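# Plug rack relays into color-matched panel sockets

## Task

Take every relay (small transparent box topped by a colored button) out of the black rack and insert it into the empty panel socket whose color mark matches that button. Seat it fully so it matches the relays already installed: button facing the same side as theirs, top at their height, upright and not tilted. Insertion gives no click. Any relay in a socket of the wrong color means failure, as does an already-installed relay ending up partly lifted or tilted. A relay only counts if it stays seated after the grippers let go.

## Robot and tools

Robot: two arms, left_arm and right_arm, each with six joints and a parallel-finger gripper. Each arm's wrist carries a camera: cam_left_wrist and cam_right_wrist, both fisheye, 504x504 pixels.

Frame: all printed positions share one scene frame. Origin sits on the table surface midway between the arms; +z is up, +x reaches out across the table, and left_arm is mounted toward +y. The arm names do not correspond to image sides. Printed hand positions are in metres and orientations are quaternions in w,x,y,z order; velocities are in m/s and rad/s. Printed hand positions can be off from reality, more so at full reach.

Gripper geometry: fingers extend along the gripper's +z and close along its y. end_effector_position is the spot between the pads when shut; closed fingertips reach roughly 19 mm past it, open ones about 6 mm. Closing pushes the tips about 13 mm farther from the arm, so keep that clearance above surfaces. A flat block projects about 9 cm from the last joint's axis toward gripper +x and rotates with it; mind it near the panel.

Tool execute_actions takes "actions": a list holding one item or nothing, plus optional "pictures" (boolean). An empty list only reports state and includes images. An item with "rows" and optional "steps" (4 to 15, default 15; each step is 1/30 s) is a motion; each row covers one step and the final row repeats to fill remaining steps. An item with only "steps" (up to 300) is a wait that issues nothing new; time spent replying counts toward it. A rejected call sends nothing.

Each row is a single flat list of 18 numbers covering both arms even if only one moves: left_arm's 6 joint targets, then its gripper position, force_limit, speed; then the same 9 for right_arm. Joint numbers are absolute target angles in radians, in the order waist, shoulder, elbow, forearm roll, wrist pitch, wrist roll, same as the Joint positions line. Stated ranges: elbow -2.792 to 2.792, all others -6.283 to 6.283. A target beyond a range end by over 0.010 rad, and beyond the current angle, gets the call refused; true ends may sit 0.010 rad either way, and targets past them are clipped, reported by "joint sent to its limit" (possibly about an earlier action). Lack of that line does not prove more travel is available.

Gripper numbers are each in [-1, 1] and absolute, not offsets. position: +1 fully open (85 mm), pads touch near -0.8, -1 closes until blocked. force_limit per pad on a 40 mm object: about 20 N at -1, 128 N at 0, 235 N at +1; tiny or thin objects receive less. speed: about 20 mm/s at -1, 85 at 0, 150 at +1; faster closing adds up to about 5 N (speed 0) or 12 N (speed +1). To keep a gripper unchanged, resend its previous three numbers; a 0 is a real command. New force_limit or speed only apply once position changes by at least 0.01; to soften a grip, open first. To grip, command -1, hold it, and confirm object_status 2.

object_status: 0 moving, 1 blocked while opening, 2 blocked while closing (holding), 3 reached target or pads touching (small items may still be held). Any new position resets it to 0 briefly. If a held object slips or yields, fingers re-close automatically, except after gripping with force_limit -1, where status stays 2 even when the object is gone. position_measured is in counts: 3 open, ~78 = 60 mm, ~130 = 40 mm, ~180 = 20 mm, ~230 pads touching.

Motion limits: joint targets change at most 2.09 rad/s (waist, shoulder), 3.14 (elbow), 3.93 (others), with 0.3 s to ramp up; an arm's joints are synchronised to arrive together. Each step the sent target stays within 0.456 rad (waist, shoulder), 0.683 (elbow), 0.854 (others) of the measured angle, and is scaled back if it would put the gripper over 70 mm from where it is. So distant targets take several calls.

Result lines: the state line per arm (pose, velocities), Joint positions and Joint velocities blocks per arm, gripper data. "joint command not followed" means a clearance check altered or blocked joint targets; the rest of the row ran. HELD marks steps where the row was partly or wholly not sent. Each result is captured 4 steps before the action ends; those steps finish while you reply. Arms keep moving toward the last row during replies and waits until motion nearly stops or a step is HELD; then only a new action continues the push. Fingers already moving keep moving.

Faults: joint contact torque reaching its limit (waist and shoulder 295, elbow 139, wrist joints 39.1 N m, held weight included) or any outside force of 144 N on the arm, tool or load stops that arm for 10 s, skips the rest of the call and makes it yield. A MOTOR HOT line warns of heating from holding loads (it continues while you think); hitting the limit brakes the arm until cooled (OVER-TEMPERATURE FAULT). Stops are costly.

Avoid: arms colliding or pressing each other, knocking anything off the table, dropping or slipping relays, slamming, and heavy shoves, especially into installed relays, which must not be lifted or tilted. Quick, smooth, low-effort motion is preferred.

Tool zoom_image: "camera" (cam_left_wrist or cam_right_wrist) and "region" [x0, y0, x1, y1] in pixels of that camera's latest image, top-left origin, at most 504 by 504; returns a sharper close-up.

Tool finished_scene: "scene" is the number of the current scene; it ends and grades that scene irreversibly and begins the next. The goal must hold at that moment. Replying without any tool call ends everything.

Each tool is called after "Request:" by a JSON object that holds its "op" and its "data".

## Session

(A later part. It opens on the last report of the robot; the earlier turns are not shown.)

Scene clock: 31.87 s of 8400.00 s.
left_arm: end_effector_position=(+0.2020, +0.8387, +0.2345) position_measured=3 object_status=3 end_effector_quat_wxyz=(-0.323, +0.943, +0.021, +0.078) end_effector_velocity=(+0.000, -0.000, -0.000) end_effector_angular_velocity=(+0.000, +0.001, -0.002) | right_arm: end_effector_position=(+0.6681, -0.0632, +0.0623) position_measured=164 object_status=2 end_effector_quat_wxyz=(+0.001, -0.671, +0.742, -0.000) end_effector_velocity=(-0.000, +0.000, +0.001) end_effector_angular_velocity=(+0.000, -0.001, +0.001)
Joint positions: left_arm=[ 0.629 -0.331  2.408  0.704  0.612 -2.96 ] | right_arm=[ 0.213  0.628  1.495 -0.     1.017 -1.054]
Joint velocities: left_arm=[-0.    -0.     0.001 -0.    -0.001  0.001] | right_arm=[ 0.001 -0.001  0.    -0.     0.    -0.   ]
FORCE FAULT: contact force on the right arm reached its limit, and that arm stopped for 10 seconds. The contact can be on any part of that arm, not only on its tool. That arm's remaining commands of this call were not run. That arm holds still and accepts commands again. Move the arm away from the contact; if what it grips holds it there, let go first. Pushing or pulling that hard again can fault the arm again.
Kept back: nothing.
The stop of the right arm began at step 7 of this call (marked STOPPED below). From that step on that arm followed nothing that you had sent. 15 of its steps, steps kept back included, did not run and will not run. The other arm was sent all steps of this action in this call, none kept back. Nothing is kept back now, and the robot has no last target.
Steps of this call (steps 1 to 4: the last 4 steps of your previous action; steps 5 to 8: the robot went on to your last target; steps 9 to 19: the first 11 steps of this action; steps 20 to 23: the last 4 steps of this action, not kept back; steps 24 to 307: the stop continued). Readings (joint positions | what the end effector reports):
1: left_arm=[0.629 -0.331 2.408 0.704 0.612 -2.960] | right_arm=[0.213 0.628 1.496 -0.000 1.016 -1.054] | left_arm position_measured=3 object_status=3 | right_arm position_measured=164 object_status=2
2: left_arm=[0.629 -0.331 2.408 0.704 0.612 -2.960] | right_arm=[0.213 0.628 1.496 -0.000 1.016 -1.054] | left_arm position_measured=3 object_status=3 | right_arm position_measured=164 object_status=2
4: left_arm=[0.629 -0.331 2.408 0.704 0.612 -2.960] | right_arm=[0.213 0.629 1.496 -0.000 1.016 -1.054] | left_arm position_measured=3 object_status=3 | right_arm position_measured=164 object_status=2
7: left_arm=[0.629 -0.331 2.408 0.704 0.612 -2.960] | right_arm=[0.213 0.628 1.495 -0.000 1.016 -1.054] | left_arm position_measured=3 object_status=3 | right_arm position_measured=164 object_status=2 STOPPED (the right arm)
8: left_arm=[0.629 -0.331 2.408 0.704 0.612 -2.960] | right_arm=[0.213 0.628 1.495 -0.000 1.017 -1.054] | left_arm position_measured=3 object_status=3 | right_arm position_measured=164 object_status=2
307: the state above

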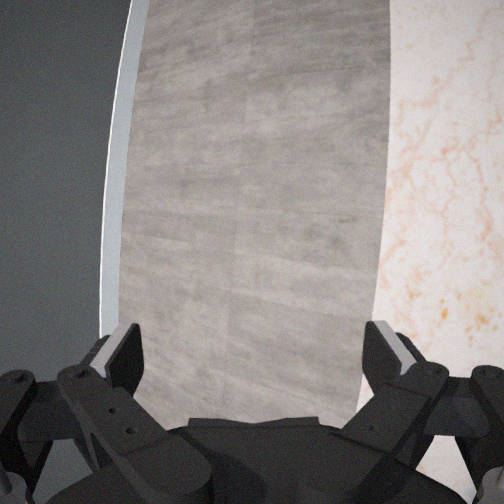

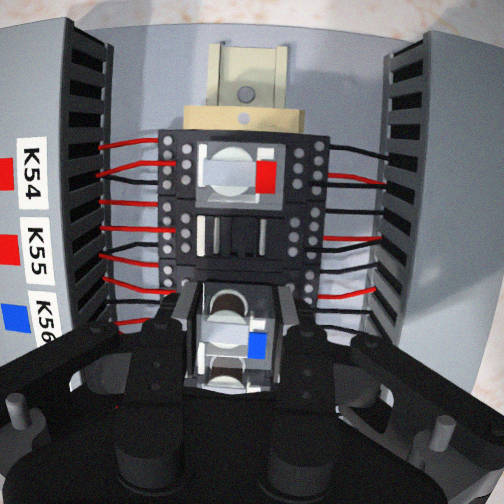

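Request:
{"op": "execute_actions", "data": {"actions": [{"rows":[[0.629,-0.331,2.408,0.704,0.612,-2.96,1,0,0,0.2126,0.627,1.4944,0,1.0202,-1.0537,-0.1,-0.6,0],[0.629,-0.331,2.408,0.704,0.612,-2.96,1,0,0,0.2126,0.627,1.4944,0,1.0202,-1.0537,-0.1,-0.6,0],[0.629,-0.331,2.408,0.704,0.612,-2.96,1,0,0,0.2126,0.627,1.4944,0,1.0202,-1.0537,-0.1,-0.6,0],[0.629,-0.331,2.408,0.704,0.612,-2.96,1,0,0,0.2126,0.627,1.4944,0,1.0202,-1.0537,-0.1,-0.6,0],[0.629,-0.331,2.408,0.704,0.612,-2.96,1,0,0,0.2126,0.627,1.4944,0,1.0202,-1.0537,-0.1,-0.6,0],[0.629,-0.331,2.408,0.704,0.612,-2.96,1,0,0,0.2126,0.627,1.4944,0,1.0202,-1.0537,-0.1,-0.6,0],[0.629,-0.331,2.408,0.704,0.612,-2.96,1,0,0,0.2126,0.5923,1.4581,0,1.0912,-1.0537,-0.1,-0.6,0]],"steps":15}]}}

Request:
{"op": "execute_actions", "data": {"actions": [{"steps":8}], "pictures": true}}

Request:
{"op": "zoom_image", "data": {"camera": "cam_right_wrist", "region": [150, 120, 350, 400]}}

Scene clock: 32.70 s of 8400.00 s.
left_arm: end_effector_position=(+0.2020, +0.8387, +0.2345) position_measured=3 object_status=3 end_effector_quat_wxyz=(-0.323, +0.943, +0.021, +0.078) end_effector_velocity=(+0.000, -0.000, -0.000) end_effector_angular_velocity=(-0.000, -0.001, -0.002) | right_arm: end_effector_position=(+0.6699, -0.0621, +0.1091) position_measured=142 object_status=0 end_effector_quat_wxyz=(+0.001, -0.671, +0.742, -0.000) end_effector_velocity=(-0.001, +0.000, +0.167) end_effector_angular_velocity=(+0.009, -0.019, +0.001)
Joint positions: left_arm=[ 0.629 -0.331  2.408  0.704  0.612 -2.96 ] | right_arm=[ 0.213  0.593  1.458  0.     1.088 -1.054]
Joint velocities: left_arm=[-0.001  0.     0.     0.    -0.002  0.   ] | right_arm=[ 0.001 -0.136 -0.107  0.     0.222  0.   ]
Steps of this call (steps 1 to 14: nothing new was sent; steps 15 to 25: the first 11 steps of this action). Readings (joint positions | what the end effector reports):
15: left_arm=[0.629 -0.331 2.408 0.704 0.612 -2.960] | right_arm=[0.213 0.627 1.495 -0.000 1.017 -1.054] | left_arm position_measured=3 object_status=3 | right_arm position_measured=164 object_status=0
16: left_arm=[0.629 -0.331 2.408 0.704 0.612 -2.960] | right_arm=[0.213 0.627 1.495 -0.000 1.018 -1.054] | left_arm position_measured=3 object_status=3 | right_arm position_measured=164 object_status=0
18: left_arm=[0.629 -0.331 2.408 0.704 0.612 -2.960] | right_arm=[0.213 0.627 1.495 -0.000 1.020 -1.054] | left_arm position_measured=3 object_status=3 | right_arm position_measured=154 object_status=0
22: left_arm=[0.629 -0.331 2.408 0.704 0.612 -2.960] | right_arm=[0.213 0.624 1.491 -0.000 1.028 -1.054] | left_arm position_measured=3 object_status=3 | right_arm position_measured=142 object_status=0
25: the state above

Scene clock: 32.97 s of 8400.00 s.
left_arm: end_effector_position=(+0.2020, +0.8387, +0.2345) position_measured=3 object_status=3 end_effector_quat_wxyz=(-0.323, +0.943, +0.021, +0.078) end_effector_velocity=(+0.001, -0.000, +0.000) end_effector_angular_velocity=(+0.000, +0.000, -0.002) | right_arm: end_effector_position=(+0.6691, -0.0626, +0.1099) position_measured=141 object_status=3 end_effector_quat_wxyz=(+0.000, -0.671, +0.742, -0.000) end_effector_velocity=(+0.001, +0.000, -0.000) end_effector_angular_velocity=(+0.000, +0.000, +0.000)
Joint positions: left_arm=[ 0.629 -0.331  2.408  0.704  0.612 -2.96 ] | right_arm=[ 0.213  0.592  1.458  0.     1.091 -1.054]
Joint velocities: left_arm=[-0.001  0.    -0.    -0.    -0.001  0.001] | right_arm=[ 0.     0.001 -0.001  0.     0.    -0.   ]
Kept back: nothing.
Steps of this call (steps 1 to 4: the last 4 steps of your previous action; steps 5 to 8: the robot went on to your last target). Readings (joint positions | what the end effector reports):
1: left_arm=[0.629 -0.331 2.408 0.704 0.612 -2.960] | right_arm=[0.213 0.591 1.458 0.000 1.091 -1.054] | left_arm position_measured=3 object_status=3 | right_arm position_measured=141 object_status=0
2: left_arm=[0.629 -0.331 2.408 0.704 0.612 -2.960] | right_arm=[0.213 0.592 1.458 0.000 1.091 -1.054] | left_arm position_measured=3 object_status=3 | right_arm position_measured=141 object_status=0
4: left_arm=[0.629 -0.331 2.408 0.704 0.612 -2.960] | right_arm=[0.213 0.592 1.458 0.000 1.091 -1.054] | left_arm position_measured=3 object_status=3 | right_arm position_measured=141 object_status=0
8: the state above

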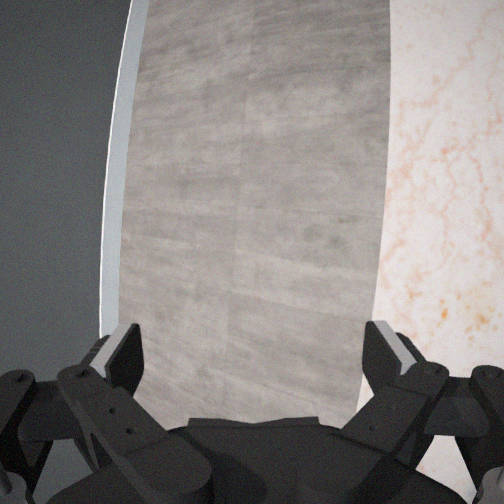

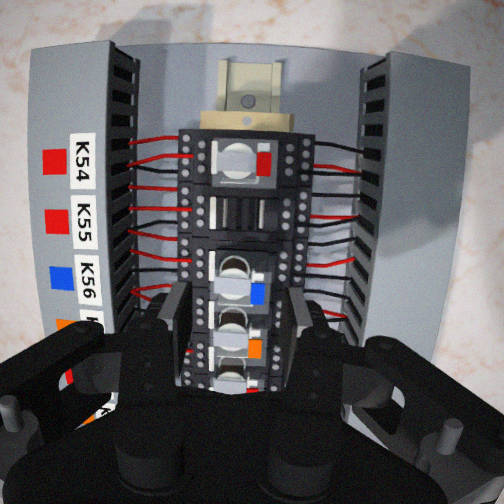

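Region (150, 120, 350, 400) of cam_right_wrist's 504x504 image, scaled by 1.800, with more detail than that image has; it fills the left 360 columns of this view, and the rest is white.

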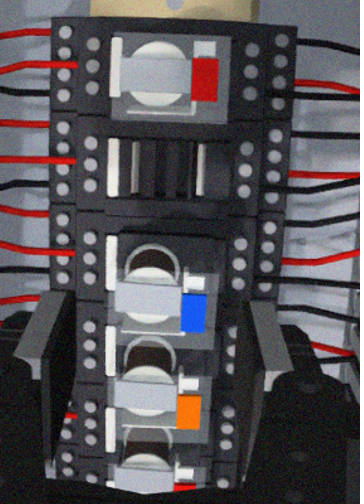

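Request:
{"op": "execute_actions", "data": {"actions": [{"rows":[[0.629,-0.331,2.408,0.704,0.612,-2.96,1,0,0,-0.0447,0.5024,1.6282,0,1.011,-4.8633,0.2,-0.6,0]],"steps":15}]}}

Request:
{"op": "execute_actions", "data": {"actions": [{"steps":36}], "pictures": true}}

Scene clock: 33.67 s of 8400.00 s.
left_arm: end_effector_position=(+0.2020, +0.8387, +0.2345) position_measured=3 object_status=3 end_effector_quat_wxyz=(-0.323, +0.943, +0.021, +0.078) end_effector_velocity=(+0.000, +0.000, +0.000) end_effector_angular_velocity=(+0.000, +0.000, -0.001) | right_arm: end_effector_position=(+0.6777, -0.1789, +0.1045) position_measured=104 object_status=0 end_effector_quat_wxyz=(+0.000, +0.811, -0.586, -0.000) end_effector_velocity=(-0.002, -0.384, -0.016) end_effector_angular_velocity=(+0.003, -0.003, +2.157)
Joint positions: left_arm=[ 0.629 -0.331  2.408  0.704  0.612 -2.96 ] | right_arm=[ 0.076  0.545  1.548 -0.     1.049 -1.61 ]
Joint velocities: left_arm=[-0.     0.    -0.    -0.    -0.     0.001] | right_arm=[-0.457 -0.162  0.302 -0.    -0.143 -2.614]
Steps of this call (steps 1 to 10: the robot went on to your last target; steps 11 to 21: the first 11 steps of this action). Readings (joint positions | what the end effector reports):
11: left_arm=[0.629 -0.331 2.408 0.704 0.612 -2.960] | right_arm=[0.213 0.592 1.458 -0.000 1.091 -1.054] | left_arm position_measured=3 object_status=3 | right_arm position_measured=141 object_status=0
12: left_arm=[0.629 -0.331 2.408 0.704 0.612 -2.960] | right_arm=[0.211 0.592 1.459 0.000 1.091 -1.061] | left_arm position_measured=3 object_status=3 | right_arm position_measured=141 object_status=0
14: left_arm=[0.629 -0.331 2.408 0.704 0.612 -2.960] | right_arm=[0.194 0.586 1.471 -0.000 1.086 -1.117] | left_arm position_measured=3 object_status=3 | right_arm position_measured=132 object_status=0
18: left_arm=[0.629 -0.331 2.408 0.704 0.612 -2.960] | right_arm=[0.125 0.562 1.516 -0.000 1.064 -1.369] | left_arm position_measured=3 object_status=3 | right_arm position_measured=108 object_status=0
21: the state above

Scene clock: 34.87 s of 8400.00 s.
left_arm: end_effector_position=(+0.2020, +0.8387, +0.2345) position_measured=3 object_status=3 end_effector_quat_wxyz=(-0.323, +0.943, +0.021, +0.078) end_effector_velocity=(-0.000, -0.000, -0.000) end_effector_angular_velocity=(-0.000, +0.001, -0.001) | right_arm: end_effector_position=(+0.6700, -0.2784, +0.0999) position_measured=104 object_status=3 end_effector_quat_wxyz=(+0.000, +0.589, +0.808, -0.000) end_effector_velocity=(-0.000, +0.001, +0.001) end_effector_angular_velocity=(+0.000, -0.001, +0.002)
Joint positions: left_arm=[ 0.629 -0.331  2.408  0.704  0.612 -2.96 ] | right_arm=[-0.045  0.502  1.628 -0.     1.011 -4.863]
Joint velocities: left_arm=[-0.     0.     0.001  0.    -0.     0.001] | right_arm=[ 0.001 -0.001  0.    -0.     0.    -0.001]
Kept back: nothing.
Steps of this call (steps 1 to 4: the last 4 steps of your previous action; steps 5 to 36: the robot went on to your last target). Readings (joint positions | what the end effector reports):
1: left_arm=[0.629 -0.331 2.408 0.704 0.612 -2.960] | right_arm=[0.061 0.540 1.558 -0.000 1.044 -1.702] | left_arm position_measured=3 object_status=3 | right_arm position_measured=104 object_status=0
2: left_arm=[0.629 -0.331 2.408 0.704 0.612 -2.960] | right_arm=[0.047 0.535 1.568 -0.000 1.040 -1.802] | left_arm position_measured=3 object_status=3 | right_arm position_measured=104 object_status=0
4: left_arm=[0.629 -0.331 2.408 0.704 0.612 -2.960] | right_arm=[0.020 0.525 1.586 -0.000 1.031 -2.027] | left_arm position_measured=3 object_status=3 | right_arm position_measured=104 object_status=0
8: left_arm=[0.629 -0.331 2.408 0.704 0.612 -2.960] | right_arm=[-0.018 0.512 1.611 -0.000 1.019 -2.539] | left_arm position_measured=3 object_status=3 | right_arm position_measured=104 object_status=3
36: the state above

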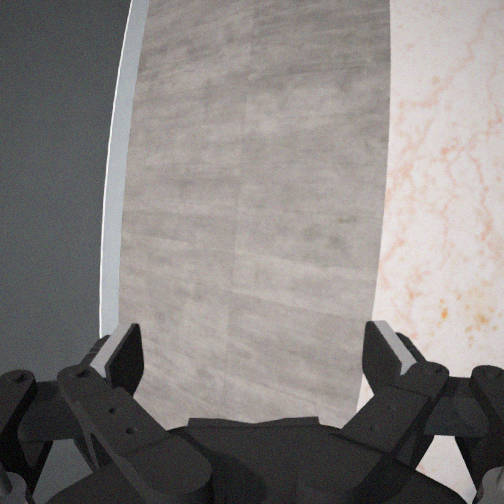

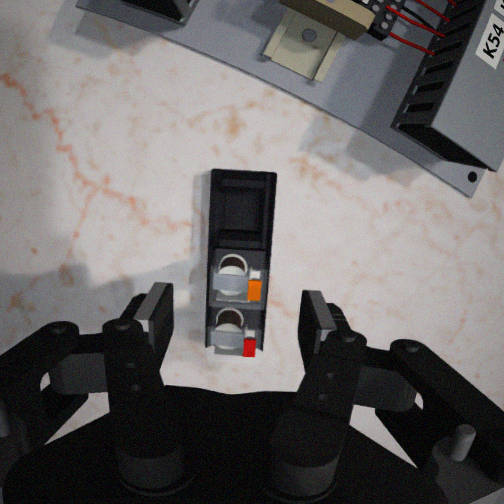

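Request:
{"op": "execute_actions", "data": {"actions": [{"rows":[[0.629,-0.331,2.408,0.704,0.612,-2.96,1,0,0,-0.0447,0.529,1.6465,0,0.966,-4.8633,0.2,-0.6,0],[0.629,-0.331,2.408,0.704,0.612,-2.96,1,0,0,-0.0447,0.529,1.6465,0,0.966,-4.8633,0.2,-0.6,0],[0.629,-0.331,2.408,0.704,0.612,-2.96,1,0,0,-0.0447,0.529,1.6465,0,0.966,-4.8633,0.2,-0.6,0],[0.629,-0.331,2.408,0.704,0.612,-2.96,1,0,0,-0.0447,0.5558,1.6648,0,0.921,-4.8633,0.2,-0.6,0]],"steps":15}], "pictures": true}}

Scene clock: 35.53 s of 8400.00 s.
left_arm: end_effector_position=(+0.2020, +0.8387, +0.2345) position_measured=3 object_status=3 end_effector_quat_wxyz=(-0.323, +0.943, +0.021, +0.078) end_effector_velocity=(+0.000, -0.000, +0.000) end_effector_angular_velocity=(-0.000, +0.000, +0.001) | right_arm: end_effector_position=(+0.6700, -0.2784, +0.0416) position_measured=104 object_status=3 end_effector_quat_wxyz=(-0.000, +0.589, +0.808, -0.000) end_effector_velocity=(-0.000, -0.000, -0.001) end_effector_angular_velocity=(-0.000, +0.001, -0.000)
Joint positions: left_arm=[ 0.629 -0.331  2.408  0.704  0.612 -2.96 ] | right_arm=[-0.045  0.556  1.665 -0.     0.921 -4.863]
Joint velocities: left_arm=[-0.001  0.    -0.    -0.     0.001 -0.001] | right_arm=[-0.     0.001  0.     0.    -0.     0.   ]
Steps of this call (steps 1 to 9: the robot went on to your last target; steps 10 to 20: the first 11 steps of this action). Readings (joint positions | what the end effector reports):
10: left_arm=[0.629 -0.331 2.408 0.704 0.612 -2.960] | right_arm=[-0.045 0.502 1.628 -0.000 1.011 -4.863] | left_arm position_measured=3 object_status=3 | right_arm position_measured=104 object_status=3
11: left_arm=[0.629 -0.331 2.408 0.704 0.612 -2.960] | right_arm=[-0.045 0.505 1.630 0.000 1.004 -4.863] | left_arm position_measured=3 object_status=3 | right_arm position_measured=104 object_status=3
13: left_arm=[0.629 -0.331 2.408 0.704 0.612 -2.960] | right_arm=[-0.045 0.526 1.645 0.000 0.971 -4.863] | left_arm position_measured=3 object_status=3 | right_arm position_measured=104 object_status=3
17: left_arm=[0.629 -0.331 2.408 0.704 0.612 -2.960] | right_arm=[-0.045 0.556 1.665 -0.000 0.921 -4.863] | left_arm position_measured=3 object_status=3 | right_arm position_measured=104 object_status=3
20: the state above

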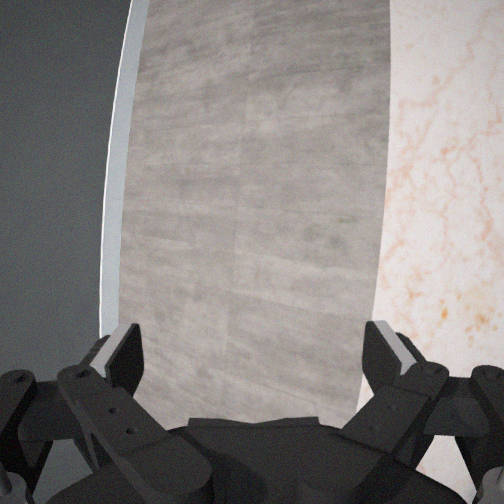

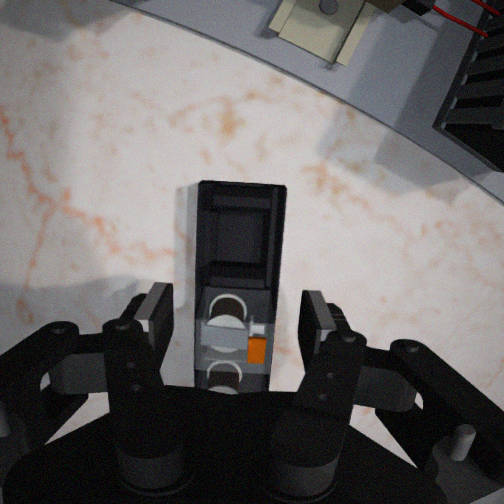

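Request:
{"op": "execute_actions", "data": {"actions": [{"rows":[[0.629,-0.331,2.408,0.704,0.612,-2.96,1,0,0,-0.0466,0.5558,1.6648,0,0.921,-4.865,0.2,-0.6,0],[0.629,-0.331,2.408,0.704,0.612,-2.96,1,0,0,-0.0466,0.5558,1.6648,0,0.921,-4.865,0.2,-0.6,0],[0.629,-0.331,2.408,0.704,0.612,-2.96,1,0,0,-0.0466,0.5558,1.6648,0,0.921,-4.865,-1,-0.6,0]],"steps":15}]}}

Request:
{"op": "execute_actions", "data": {"actions": [{"steps":10}], "pictures": true}}

Scene clock: 36.07 s of 8400.00 s.
left_arm: end_effector_position=(+0.2020, +0.8387, +0.2345) position_measured=3 object_status=3 end_effector_quat_wxyz=(-0.323, +0.943, +0.021, +0.078) end_effector_velocity=(-0.000, +0.000, -0.001) end_effector_angular_velocity=(-0.001, +0.000, +0.002) | right_arm: end_effector_position=(+0.6703, -0.2798, +0.0418) position_measured=149 object_status=0 end_effector_quat_wxyz=(-0.000, +0.590, +0.808, -0.000) end_effector_velocity=(+0.000, +0.000, +0.001) end_effector_angular_velocity=(-0.000, -0.001, +0.001)
Joint positions: left_arm=[ 0.629 -0.331  2.408  0.704  0.612 -2.96 ] | right_arm=[-0.047  0.556  1.665  0.     0.921 -4.865]
Joint velocities: left_arm=[ 0.001  0.001  0.     0.    -0.    -0.001] | right_arm=[ 0.    -0.001 -0.    -0.    -0.     0.   ]
Steps of this call (steps 1 to 4: the last 4 steps of your previous action; step 5: the robot went on to your last target; steps 6 to 16: the first 11 steps of this action). Readings (joint positions | what the end effector reports):
6: left_arm=[0.629 -0.331 2.408 0.704 0.612 -2.960] | right_arm=[-0.045 0.556 1.665 -0.000 0.921 -4.863] | left_arm position_measured=3 object_status=3 | right_arm position_measured=104 object_status=3
7: left_arm=[0.629 -0.331 2.408 0.704 0.612 -2.960] | right_arm=[-0.046 0.556 1.665 0.000 0.921 -4.864] | left_arm position_measured=3 object_status=3 | right_arm position_measured=104 object_status=3
9: left_arm=[0.629 -0.331 2.408 0.704 0.612 -2.960] | right_arm=[-0.046 0.556 1.665 0.000 0.921 -4.865] | left_arm position_measured=3 object_status=3 | right_arm position_measured=104 object_status=0
13: left_arm=[0.629 -0.331 2.408 0.704 0.612 -2.960] | right_arm=[-0.047 0.556 1.665 0.000 0.921 -4.865] | left_arm position_measured=3 object_status=3 | right_arm position_measured=127 object_status=0
16: the state above

Scene clock: 36.40 s of 8400.00 s.
left_arm: end_effector_position=(+0.2020, +0.8387, +0.2345) position_measured=3 object_status=3 end_effector_quat_wxyz=(-0.323, +0.943, +0.021, +0.078) end_effector_velocity=(-0.000, -0.000, -0.000) end_effector_angular_velocity=(-0.000, -0.001, -0.000) | right_arm: end_effector_position=(+0.6703, -0.2798, +0.0418) position_measured=164 object_status=2 end_effector_quat_wxyz=(+0.000, +0.590, +0.808, +0.000) end_effector_velocity=(+0.000, -0.000, +0.000) end_effector_angular_velocity=(+0.000, -0.000, -0.000)
Joint positions: left_arm=[ 0.629 -0.331  2.408  0.704  0.612 -2.96 ] | right_arm=[-0.047  0.556  1.665  0.     0.921 -4.865]
Joint velocities: left_arm=[ 0.    -0.     0.001  0.    -0.001 -0.   ] | right_arm=[-0. -0. -0.  0. -0. -0.]
Kept back: nothing.
Steps of this call (steps 1 to 4: the last 4 steps of your previous action; steps 5 to 10: the robot went on to your last target). Readings (joint positions | what the end effector reports):
1: left_arm=[0.629 -0.331 2.408 0.704 0.612 -2.960] | right_arm=[-0.047 0.556 1.665 0.000 0.921 -4.865] | left_arm position_measured=3 object_status=3 | right_arm position_measured=157 object_status=0
2: left_arm=[0.629 -0.331 2.408 0.704 0.612 -2.960] | right_arm=[-0.047 0.556 1.665 0.000 0.921 -4.865] | left_arm position_measured=3 object_status=3 | right_arm position_measured=164 object_status=0
4: left_arm=[0.629 -0.331 2.408 0.704 0.612 -2.960] | right_arm=[-0.047 0.556 1.665 0.000 0.921 -4.865] | left_arm position_measured=3 object_status=3 | right_arm position_measured=164 object_status=0
8: left_arm=[0.629 -0.331 2.408 0.704 0.612 -2.960] | right_arm=[-0.047 0.556 1.665 0.000 0.921 -4.865] | left_arm position_measured=3 object_status=3 | right_arm position_measured=164 object_status=2
10: the state above

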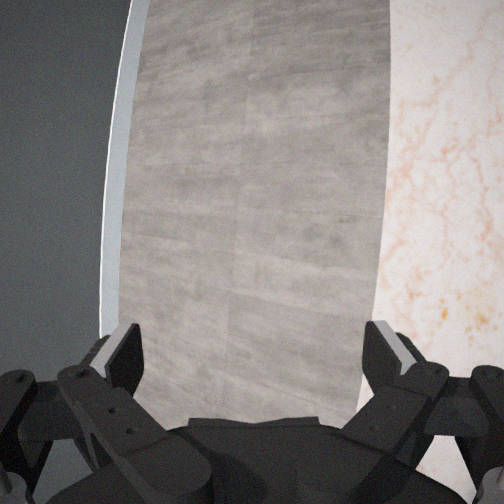

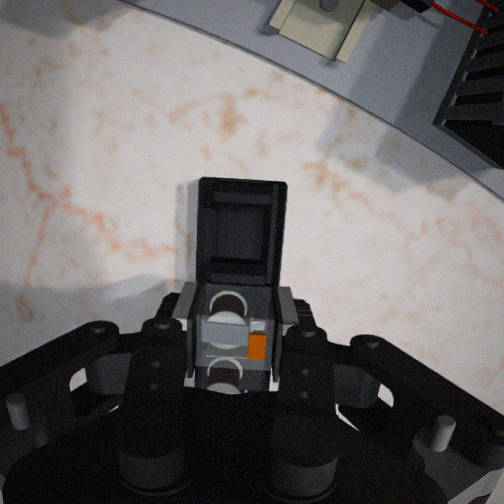

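Request:
{"op": "execute_actions", "data": {"actions": [{"rows":[[0.629,-0.331,2.408,0.704,0.612,-2.96,1,0,0,-0.0466,0.55,1.661,0,0.9306,-4.865,-1,-0.6,0],[0.629,-0.331,2.408,0.704,0.612,-2.96,1,0,0,-0.0466,0.54,1.654,0,0.9476,-4.865,-1,-0.6,0],[0.629,-0.331,2.408,0.704,0.612,-2.96,1,0,0,-0.0466,0.529,1.6465,0,0.966,-4.865,-1,-0.6,0],[0.629,-0.331,2.408,0.704,0.612,-2.96,1,0,0,-0.0466,0.4857,1.6135,0,1.0424,-4.865,-1,-0.6,0],[0.629,-0.331,2.408,0.704,0.612,-2.96,1,0,0,-0.0466,0.4857,1.6135,0,1.0424,-4.865,-1,-0.6,0],[0.629,-0.331,2.408,0.704,0.612,-2.96,1,0,0,-0.0466,0.4857,1.6135,0,1.0424,-4.865,-1,-0.6,0],[0.629,-0.331,2.408,0.704,0.612,-2.96,1,0,0,-0.0466,0.4857,1.6135,0,1.0424,-4.865,-1,-0.6,0],[0.629,-0.331,2.408,0.704,0.612,-2.96,1,0,0,-0.0466,0.4857,1.6135,0,1.0424,-4.865,-1,-0.6,0],[0.629,-0.331,2.408,0.704,0.612,-2.96,1,0,0,-0.0466,0.4857,1.6135,0,1.0424,-4.6,-1,-0.6,0],[0.629,-0.331,2.408,0.704,0.612,-2.96,1,0,0,0.3066,0.6572,1.3072,0,1.1772,-0.96,-1,-0.6,0]],"steps":15}]}}

Request:
{"op": "execute_actions", "data": {"actions": [{"steps":42}], "pictures": true}}

Request:
{"op": "zoom_image", "data": {"camera": "cam_right_wrist", "region": [150, 100, 350, 400]}}

Scene clock: 37.23 s of 8400.00 s.
left_arm: end_effector_position=(+0.2020, +0.8387, +0.2345) position_measured=3 object_status=3 end_effector_quat_wxyz=(-0.323, +0.943, +0.021, +0.078) end_effector_velocity=(+0.000, -0.000, -0.000) end_effector_angular_velocity=(-0.000, -0.000, -0.000) | right_arm: end_effector_position=(+0.6703, -0.2791, +0.1200) position_measured=164 object_status=2 end_effector_quat_wxyz=(+0.000, +0.600, +0.800, +0.000) end_effector_velocity=(+0.014, +0.058, -0.001) end_effector_angular_velocity=(-0.007, +0.012, -0.744)
Joint positions: left_arm=[ 0.629 -0.331  2.408  0.704  0.612 -2.96 ] | right_arm=[-0.046  0.486  1.613  0.     1.043 -4.838]
Joint velocities: left_arm=[-0.001  0.     0.     0.     0.    -0.001] | right_arm=[ 0.074  0.041 -0.064 -0.006  0.036  0.821]
Steps of this call (steps 1 to 14: the robot went on to your last target; steps 15 to 25: the first 11 steps of this action). Readings (joint positions | what the end effector reports):
15: left_arm=[0.629 -0.331 2.408 0.704 0.612 -2.960] | right_arm=[-0.047 0.556 1.665 0.000 0.921 -4.865] | left_arm position_measured=3 object_status=3 | right_arm position_measured=164 object_status=2
16: left_arm=[0.629 -0.331 2.408 0.704 0.612 -2.960] | right_arm=[-0.047 0.553 1.663 0.000 0.925 -4.865] | left_arm position_measured=3 object_status=3 | right_arm position_measured=164 object_status=2
18: left_arm=[0.629 -0.331 2.408 0.704 0.612 -2.960] | right_arm=[-0.047 0.538 1.652 0.000 0.952 -4.865] | left_arm position_measured=3 object_status=3 | right_arm position_measured=164 object_status=2
22: left_arm=[0.629 -0.331 2.408 0.704 0.612 -2.960] | right_arm=[-0.047 0.486 1.614 0.000 1.040 -4.865] | left_arm position_measured=3 object_status=3 | right_arm position_measured=164 object_status=2
25: the state above

Scene clock: 38.63 s of 8400.00 s.
left_arm: end_effector_position=(+0.2020, +0.8387, +0.2345) position_measured=3 object_status=3 end_effector_quat_wxyz=(-0.323, +0.943, +0.021, +0.078) end_effector_velocity=(+0.000, +0.000, +0.000) end_effector_angular_velocity=(+0.001, +0.000, -0.001) | right_arm: end_effector_position=(+0.6771, +0.0325, +0.1298) position_measured=164 object_status=2 end_effector_quat_wxyz=(-0.000, -0.674, +0.738, +0.000) end_effector_velocity=(-0.001, +0.001, -0.001) end_effector_angular_velocity=(-0.000, +0.001, -0.434)
Joint positions: left_arm=[ 0.629 -0.331  2.408  0.704  0.612 -2.96 ] | right_arm=[ 0.307  0.657  1.307  0.     1.177 -0.97 ]
Joint velocities: left_arm=[-0.     0.    -0.001  0.    -0.     0.001] | right_arm=[ 0.002  0.001 -0.001 -0.     0.     0.436]
Kept back: nothing.
Steps of this call (steps 1 to 4: the last 4 steps of your previous action; steps 5 to 42: the robot went on to your last target). Readings (joint positions | what the end effector reports):
1: left_arm=[0.629 -0.331 2.408 0.704 0.612 -2.960] | right_arm=[-0.040 0.489 1.608 -0.000 1.045 -4.802] | left_arm position_measured=3 object_status=3 | right_arm position_measured=164 object_status=2
2: left_arm=[0.629 -0.331 2.408 0.704 0.612 -2.960] | right_arm=[-0.027 0.495 1.597 -0.000 1.050 -4.754] | left_arm position_measured=3 object_status=3 | right_arm position_measured=164 object_status=2
4: left_arm=[0.629 -0.331 2.408 0.704 0.612 -2.960] | right_arm=[0.016 0.515 1.560 -0.000 1.066 -4.650] | left_arm position_measured=3 object_status=3 | right_arm position_measured=164 object_status=2
8: left_arm=[0.629 -0.331 2.408 0.704 0.612 -2.960] | right_arm=[0.090 0.552 1.495 -0.000 1.095 -4.423] | left_arm position_measured=3 object_status=3 | right_arm position_measured=164 object_status=2
42: the state above

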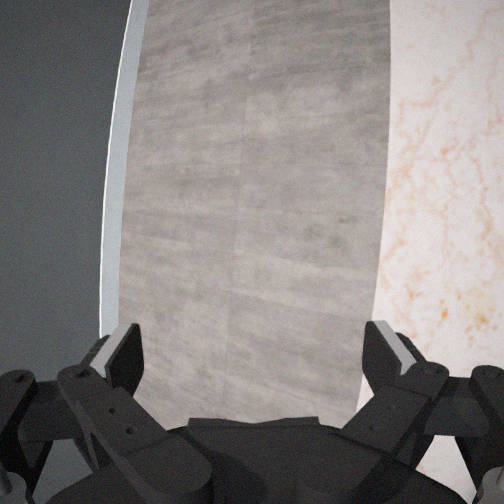

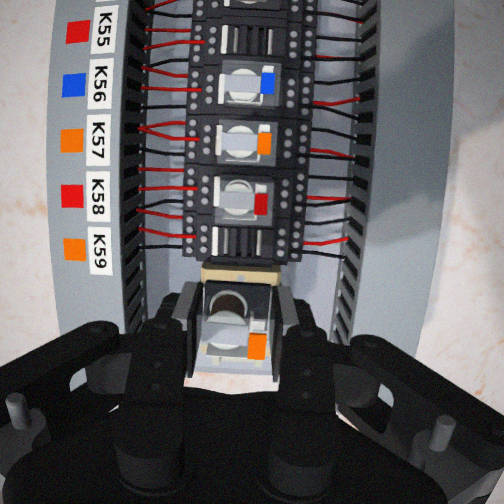

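Region (150, 100, 350, 400) of cam_right_wrist's 504x504 image, scaled by 1.680, with more detail than that image has.

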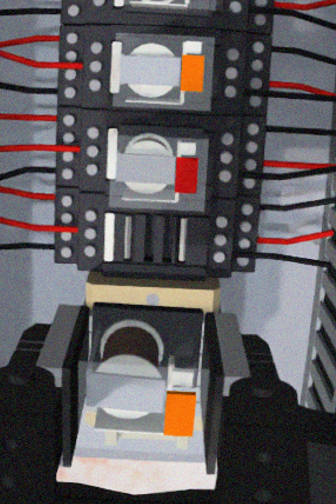

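Request:
{"op": "execute_actions", "data": {"actions": []}}

Scene clock: 39.10 s of 8400.00 s.
left_arm: end_effector_position=(+0.2020, +0.8387, +0.2345) position_measured=3 object_status=3 end_effector_quat_wxyz=(-0.323, +0.943, +0.021, +0.078) end_effector_velocity=(+0.000, -0.000, +0.000) end_effector_angular_velocity=(+0.000, -0.002, +0.001) | right_arm: end_effector_position=(+0.6771, +0.0325, +0.1298) position_measured=164 object_status=2 end_effector_quat_wxyz=(-0.000, -0.671, +0.742, +0.000) end_effector_velocity=(+0.000, -0.000, +0.001) end_effector_angular_velocity=(-0.000, -0.001, +0.000)
Joint positions: left_arm=[ 0.629 -0.331  2.408  0.704  0.612 -2.96 ] | right_arm=[ 0.307  0.657  1.307  0.     1.177 -0.96 ]
Joint velocities: left_arm=[-0.001 -0.    -0.    -0.    -0.    -0.002] | right_arm=[ 0.    -0.001  0.    -0.001 -0.     0.   ]
Kept back: nothing.
Steps of this call (steps 1 to 14: the robot went on to your last target). Readings (joint positions | what the end effector reports):
1: left_arm=[0.629 -0.331 2.408 0.704 0.612 -2.960] | right_arm=[0.307 0.657 1.307 0.000 1.177 -0.962] | left_arm position_measured=3 object_status=3 | right_arm position_measured=164 object_status=2
2: left_arm=[0.629 -0.331 2.408 0.704 0.612 -2.960] | right_arm=[0.307 0.657 1.307 0.000 1.177 -0.961] | left_arm position_measured=3 object_status=3 | right_arm position_measured=164 object_status=2
4: left_arm=[0.629 -0.331 2.408 0.704 0.612 -2.960] | right_arm=[0.307 0.657 1.307 0.000 1.177 -0.960] | left_arm position_measured=3 object_status=3 | right_arm position_measured=164 object_status=2
8: left_arm=[0.629 -0.331 2.408 0.704 0.612 -2.960] | right_arm=[0.307 0.657 1.307 0.000 1.177 -0.960] | left_arm position_measured=3 object_status=3 | right_arm position_measured=164 object_status=2
14: the state above

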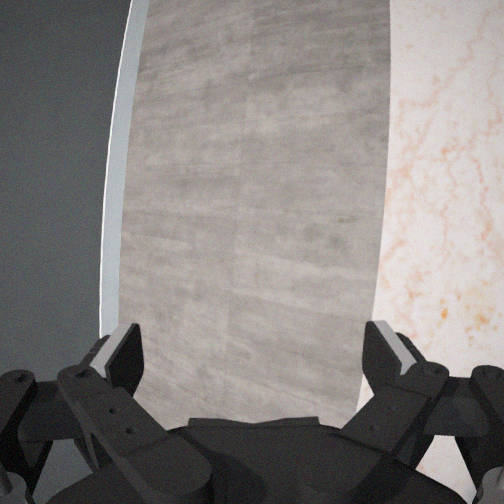

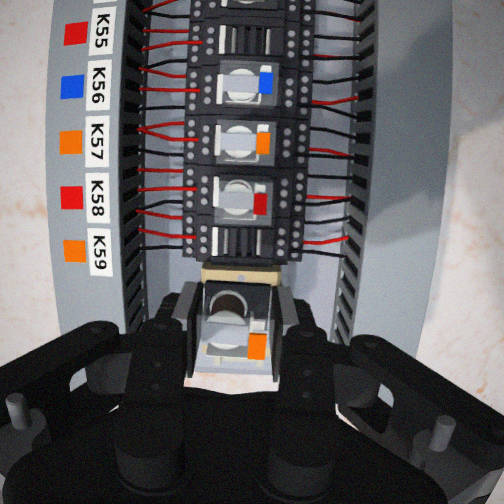

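Request:
{"op": "execute_actions", "data": {"actions": [{"rows":[[0.629,-0.331,2.408,0.704,0.612,-2.96,1,0,0,0.3066,0.6896,1.3332,0,1.1188,-0.96,-1,-0.6,0]],"steps":15}], "pictures": true}}

Scene clock: 39.83 s of 8400.00 s.
left_arm: end_effector_position=(+0.2020, +0.8387, +0.2345) position_measured=3 object_status=3 end_effector_quat_wxyz=(-0.323, +0.943, +0.021, +0.078) end_effector_velocity=(+0.000, +0.000, -0.000) end_effector_angular_velocity=(+0.000, -0.001, -0.000) | right_arm: end_effector_position=(+0.6791, +0.0337, +0.0873) position_measured=164 object_status=2 end_effector_quat_wxyz=(-0.000, -0.671, +0.742, +0.000) end_effector_velocity=(-0.001, -0.001, +0.001) end_effector_angular_velocity=(+0.000, -0.001, -0.000)
Joint positions: left_arm=[ 0.629 -0.331  2.408  0.704  0.612 -2.96 ] | right_arm=[ 0.307  0.69   1.333 -0.     1.119 -0.96 ]
Joint velocities: left_arm=[ 0.     0.     0.    -0.    -0.002 -0.   ] | right_arm=[-0.    -0.002  0.002 -0.    -0.001 -0.   ]
Steps of this call (steps 1 to 11: the robot went on to your last target; steps 12 to 22: the first 11 steps of this action). Readings (joint positions | what the end effector reports):
12: left_arm=[0.629 -0.331 2.408 0.704 0.612 -2.960] | right_arm=[0.307 0.657 1.307 0.000 1.177 -0.960] | left_arm position_measured=3 object_status=3 | right_arm position_measured=164 object_status=2
13: left_arm=[0.629 -0.331 2.408 0.704 0.612 -2.960] | right_arm=[0.307 0.661 1.309 0.000 1.171 -0.960] | left_arm position_measured=3 object_status=3 | right_arm position_measured=164 object_status=2
15: left_arm=[0.629 -0.331 2.408 0.704 0.612 -2.960] | right_arm=[0.307 0.683 1.329 0.000 1.130 -0.960] | left_arm position_measured=3 object_status=3 | right_arm position_measured=164 object_status=2
19: left_arm=[0.629 -0.331 2.408 0.704 0.612 -2.960] | right_arm=[0.307 0.690 1.333 -0.000 1.119 -0.960] | left_arm position_measured=3 object_status=3 | right_arm position_measured=164 object_status=2
22: the state above

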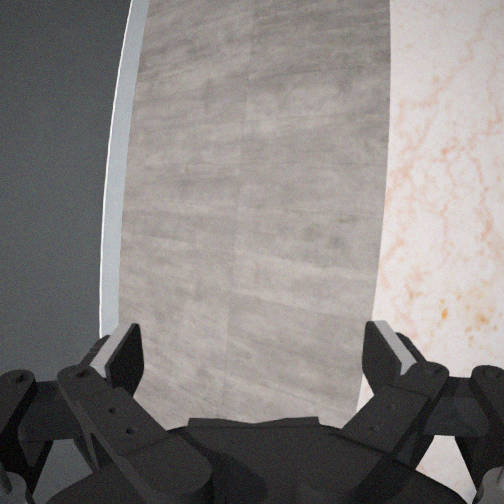

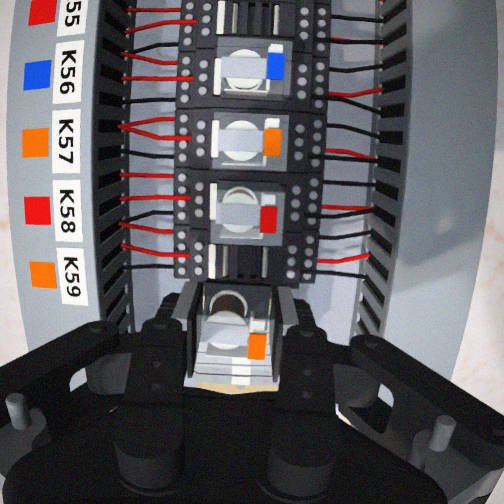

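Request:
{"op": "execute_actions", "data": {"actions": [{"rows":[[0.629,-0.331,2.408,0.704,0.612,-2.96,1,0,0,0.2955,0.6706,1.3624,0,1.1086,-0.971,-1,-0.6,0]],"steps":13}], "pictures": true}}

Scene clock: 40.60 s of 8400.00 s.
left_arm: end_effector_position=(+0.2020, +0.8387, +0.2345) position_measured=3 object_status=3 end_effector_quat_wxyz=(-0.323, +0.943, +0.021, +0.078) end_effector_velocity=(-0.000, -0.000, -0.000) end_effector_angular_velocity=(-0.000, +0.001, +0.000) | right_arm: end_effector_position=(+0.6740, +0.0195, +0.0900) position_measured=164 object_status=2 end_effector_quat_wxyz=(+0.000, -0.671, +0.742, +0.000) end_effector_velocity=(-0.001, +0.001, +0.001) end_effector_angular_velocity=(+0.000, -0.001, +0.003)
Joint positions: left_arm=[ 0.629 -0.331  2.408  0.704  0.612 -2.96 ] | right_arm=[ 0.295  0.67   1.362  0.     1.109 -0.971]
Joint velocities: left_arm=[ 0. -0.  0.  0.  0.  0.] | right_arm=[ 0.002 -0.001  0.    -0.    -0.    -0.001]
Steps of this call (steps 1 to 4: the last 4 steps of your previous action; steps 5 to 14: the robot went on to your last target; steps 15 to 23: the first 9 steps of this action). Readings (joint positions | what the end effector reports):
15: left_arm=[0.629 -0.331 2.408 0.704 0.612 -2.960] | right_arm=[0.307 0.689 1.333 0.000 1.119 -0.960] | left_arm position_measured=3 object_status=3 | right_arm position_measured=164 object_status=2
16: left_arm=[0.629 -0.331 2.408 0.704 0.612 -2.960] | right_arm=[0.305 0.686 1.339 0.000 1.117 -0.961] | left_arm position_measured=3 object_status=3 | right_arm position_measured=164 object_status=2
18: left_arm=[0.629 -0.331 2.408 0.704 0.612 -2.960] | right_arm=[0.296 0.671 1.361 0.000 1.109 -0.970] | left_arm position_measured=3 object_status=3 | right_arm position_measured=164 object_status=2
22: left_arm=[0.629 -0.331 2.408 0.704 0.612 -2.960] | right_arm=[0.295 0.670 1.362 0.000 1.109 -0.971] | left_arm position_measured=3 object_status=3 | right_arm position_measured=164 object_status=2
23: the state above

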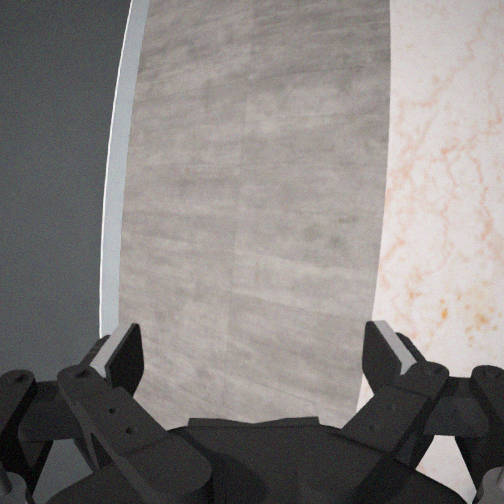

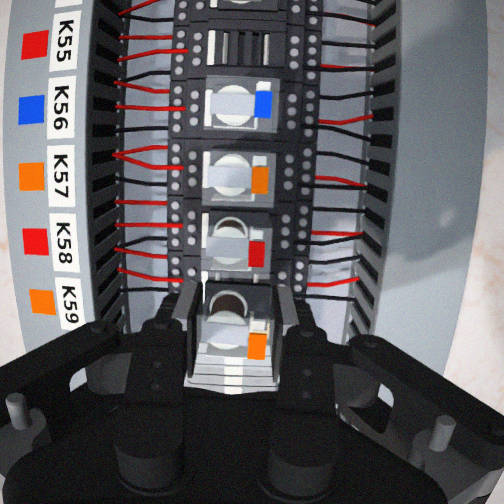

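Request:
{"op": "execute_actions", "data": {"actions": [{"rows":[[0.629,-0.331,2.408,0.704,0.612,-2.96,1,0,0,0.2960,0.6810,1.3719,0,1.0887,-0.971,-1,-0.6,0]],"steps":12}], "pictures": true}}

Scene clock: 41.27 s of 8400.00 s.
left_arm: end_effector_position=(+0.2020, +0.8387, +0.2345) position_measured=3 object_status=3 end_effector_quat_wxyz=(-0.323, +0.943, +0.021, +0.078) end_effector_velocity=(+0.000, +0.001, +0.000) end_effector_angular_velocity=(+0.000, -0.002, +0.002) | right_arm: end_effector_position=(+0.6737, +0.0199, +0.0755) position_measured=164 object_status=2 end_effector_quat_wxyz=(-0.000, -0.671, +0.742, -0.000) end_effector_velocity=(-0.000, +0.000, -0.001) end_effector_angular_velocity=(+0.001, +0.001, -0.001)
Joint positions: left_arm=[ 0.629 -0.331  2.408  0.704  0.612 -2.96 ] | right_arm=[ 0.296  0.681  1.372 -0.     1.089 -0.971]
Joint velocities: left_arm=[ 0.001  0.    -0.001 -0.    -0.001 -0.002] | right_arm=[-0.     0.001  0.     0.001 -0.    -0.   ]
Steps of this call (steps 1 to 4: the last 4 steps of your previous action; steps 5 to 12: the robot went on to your last target; steps 13 to 20: the first 8 steps of this action). Readings (joint positions | what the end effector reports):
13: left_arm=[0.629 -0.331 2.408 0.704 0.612 -2.960] | right_arm=[0.296 0.671 1.363 0.000 1.108 -0.971] | left_arm position_measured=3 object_status=3 | right_arm position_measured=164 object_status=2
14: left_arm=[0.629 -0.331 2.408 0.704 0.612 -2.960] | right_arm=[0.296 0.674 1.365 0.000 1.101 -0.971] | left_arm position_measured=3 object_status=3 | right_arm position_measured=164 object_status=2
16: left_arm=[0.629 -0.331 2.408 0.704 0.612 -2.960] | right_arm=[0.296 0.682 1.373 -0.000 1.089 -0.971] | left_arm position_measured=3 object_status=3 | right_arm position_measured=164 object_status=2
20: the state above

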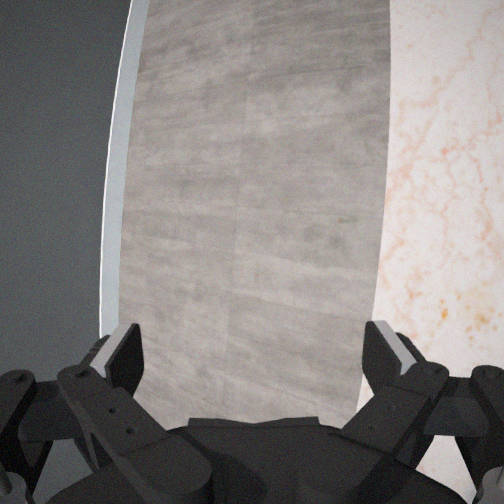

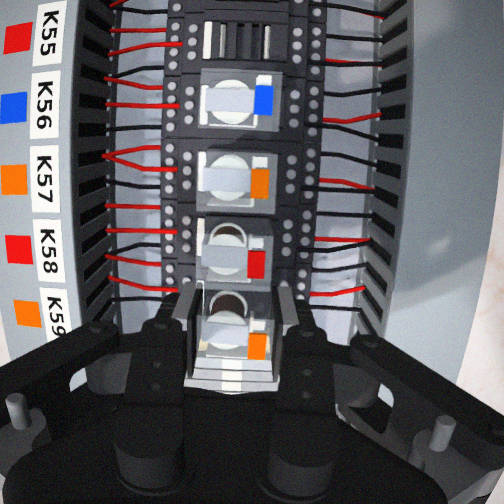

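Request:
{"op": "execute_actions", "data": {"actions": [{"rows":[[0.629,-0.331,2.408,0.704,0.612,-2.96,1,0,0,0.2975,0.6823,1.3699,0,1.0894,-0.971,-1,-0.6,0],[0.629,-0.331,2.408,0.704,0.612,-2.96,1,0,0,0.2975,0.6823,1.3699,0,1.0894,-0.971,-1,-0.6,0],[0.629,-0.331,2.408,0.704,0.612,-2.96,1,0,0,0.2975,0.6823,1.3699,0,1.0894,-0.971,-1,-0.6,0],[0.629,-0.331,2.408,0.704,0.612,-2.96,1,0,0,0.2975,0.6823,1.3699,0,1.0894,-0.971,-1,-0.6,0],[0.629,-0.331,2.408,0.704,0.612,-2.96,1,0,0,0.2975,0.6838,1.3713,0,1.0865,-0.971,-1,-0.6,0],[0.629,-0.331,2.408,0.704,0.612,-2.96,1,0,0,0.2975,0.6853,1.3726,0,1.0837,-0.971,-1,-0.6,0],[0.629,-0.331,2.408,0.704,0.612,-2.96,1,0,0,0.2975,0.6868,1.3740,0,1.0808,-0.971,-1,-0.6,0]],"steps":14}], "pictures": true}}

Scene clock: 42.03 s of 8400.00 s.
left_arm: end_effector_position=(+0.2020, +0.8387, +0.2345) position_measured=3 object_status=3 end_effector_quat_wxyz=(-0.323, +0.943, +0.021, +0.078) end_effector_velocity=(+0.000, -0.000, -0.000) end_effector_angular_velocity=(-0.000, +0.001, -0.001) | right_arm: end_effector_position=(+0.6736, +0.0214, +0.0697) position_measured=164 object_status=2 end_effector_quat_wxyz=(-0.000, -0.671, +0.741, +0.000) end_effector_velocity=(+0.000, +0.001, -0.000) end_effector_angular_velocity=(+0.002, -0.003, +0.001)
Joint positions: left_arm=[ 0.629 -0.331  2.408  0.704  0.612 -2.96 ] | right_arm=[ 0.297  0.687  1.374  0.     1.081 -0.971]
Joint velocities: left_arm=[-0.001 -0.     0.    -0.     0.     0.001] | right_arm=[ 0.001  0.     0.     0.001 -0.004 -0.   ]
Steps of this call (steps 1 to 4: the last 4 steps of your previous action; steps 5 to 13: the robot went on to your last target; steps 14 to 23: the first 10 steps of this action). Readings (joint positions | what the end effector reports):
14: left_arm=[0.629 -0.331 2.408 0.704 0.612 -2.960] | right_arm=[0.296 0.681 1.372 -0.000 1.089 -0.971] | left_arm position_measured=3 object_status=3 | right_arm position_measured=164 object_status=2
15: left_arm=[0.629 -0.331 2.408 0.704 0.612 -2.960] | right_arm=[0.297 0.681 1.371 0.000 1.089 -0.971] | left_arm position_measured=3 object_status=3 | right_arm position_measured=164 object_status=2
17: left_arm=[0.629 -0.331 2.408 0.704 0.612 -2.960] | right_arm=[0.297 0.682 1.370 0.000 1.089 -0.971] | left_arm position_measured=3 object_status=3 | right_arm position_measured=164 object_status=2
21: left_arm=[0.629 -0.331 2.408 0.704 0.612 -2.960] | right_arm=[0.297 0.686 1.373 0.000 1.082 -0.971] | left_arm position_measured=3 object_status=3 | right_arm position_measured=164 object_status=2
23: the state above

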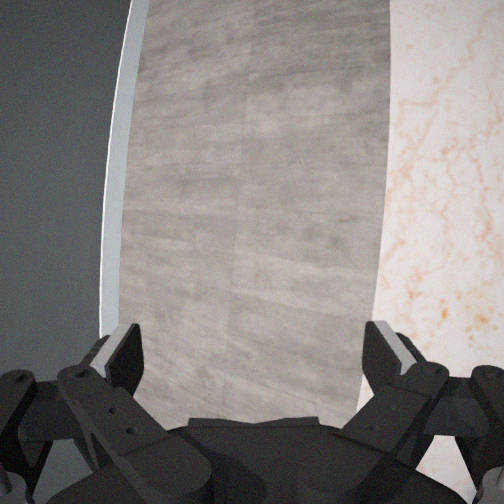

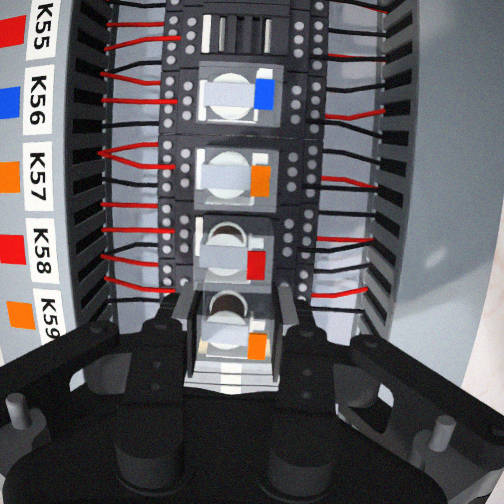

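Request:
{"op": "execute_actions", "data": {"actions": [{"rows":[[0.629,-0.331,2.408,0.704,0.612,-2.96,1,0,0,0.2975,0.6876,1.3745,0,1.0795,-0.971,-1,-0.6,0],[0.629,-0.331,2.408,0.704,0.612,-2.96,1,0,0,0.2975,0.6883,1.3752,0,1.0781,-0.971,-1,-0.6,0],[0.629,-0.331,2.408,0.704,0.612,-2.96,1,0,0,0.2975,0.6890,1.3758,0,1.0768,-0.971,-1,-0.6,0],[0.629,-0.331,2.408,0.704,0.612,-2.96,1,0,0,0.2975,0.6897,1.3764,0,1.0755,-0.971,-1,-0.6,0]],"steps":12}], "pictures": true}}

Scene clock: 42.53 s of 8400.00 s.
left_arm: end_effector_position=(+0.2020, +0.8387, +0.2345) position_measured=3 object_status=3 end_effector_quat_wxyz=(-0.323, +0.943, +0.021, +0.078) end_effector_velocity=(+0.000, -0.000, +0.000) end_effector_angular_velocity=(-0.000, +0.001, -0.001) | right_arm: end_effector_position=(+0.6739, +0.0215, +0.0667) position_measured=164 object_status=2 end_effector_quat_wxyz=(+0.001, -0.671, +0.741, -0.000) end_effector_velocity=(-0.002, +0.000, -0.001) end_effector_angular_velocity=(-0.001, +0.002, +0.001)
Joint positions: left_arm=[ 0.629 -0.331  2.408  0.704  0.612 -2.96 ] | right_arm=[ 0.298  0.689  1.376 -0.     1.075 -0.971]
Joint velocities: left_arm=[-0.001 -0.    -0.    -0.     0.001  0.001] | right_arm=[ 0.001 -0.     0.003  0.    -0.    -0.   ]
Steps of this call (steps 1 to 4: the last 4 steps of your previous action; steps 5 to 7: the robot went on to your last target; steps 8 to 15: the first 8 steps of this action). Readings (joint positions | what the end effector reports):
8: left_arm=[0.629 -0.331 2.408 0.704 0.612 -2.960] | right_arm=[0.298 0.687 1.374 0.000 1.081 -0.971] | left_arm position_measured=3 object_status=3 | right_arm position_measured=164 object_status=2
9: left_arm=[0.629 -0.331 2.408 0.704 0.612 -2.960] | right_arm=[0.298 0.687 1.374 0.000 1.080 -0.971] | left_arm position_measured=3 object_status=3 | right_arm position_measured=164 object_status=2
11: left_arm=[0.629 -0.331 2.408 0.704 0.612 -2.960] | right_arm=[0.298 0.688 1.375 0.000 1.077 -0.971] | left_arm position_measured=3 object_status=3 | right_arm position_measured=164 object_status=2
15: the state above

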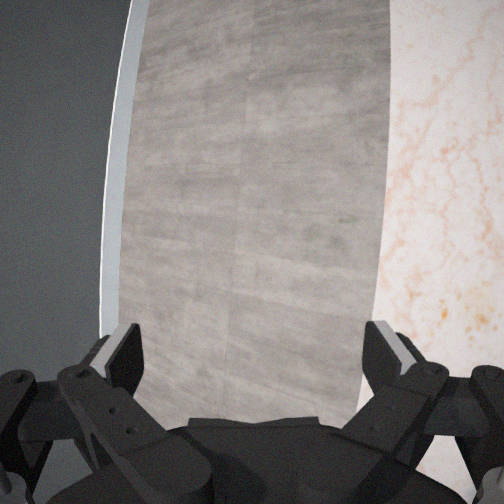

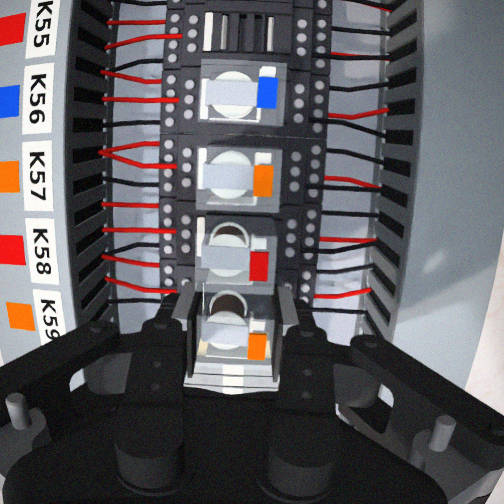

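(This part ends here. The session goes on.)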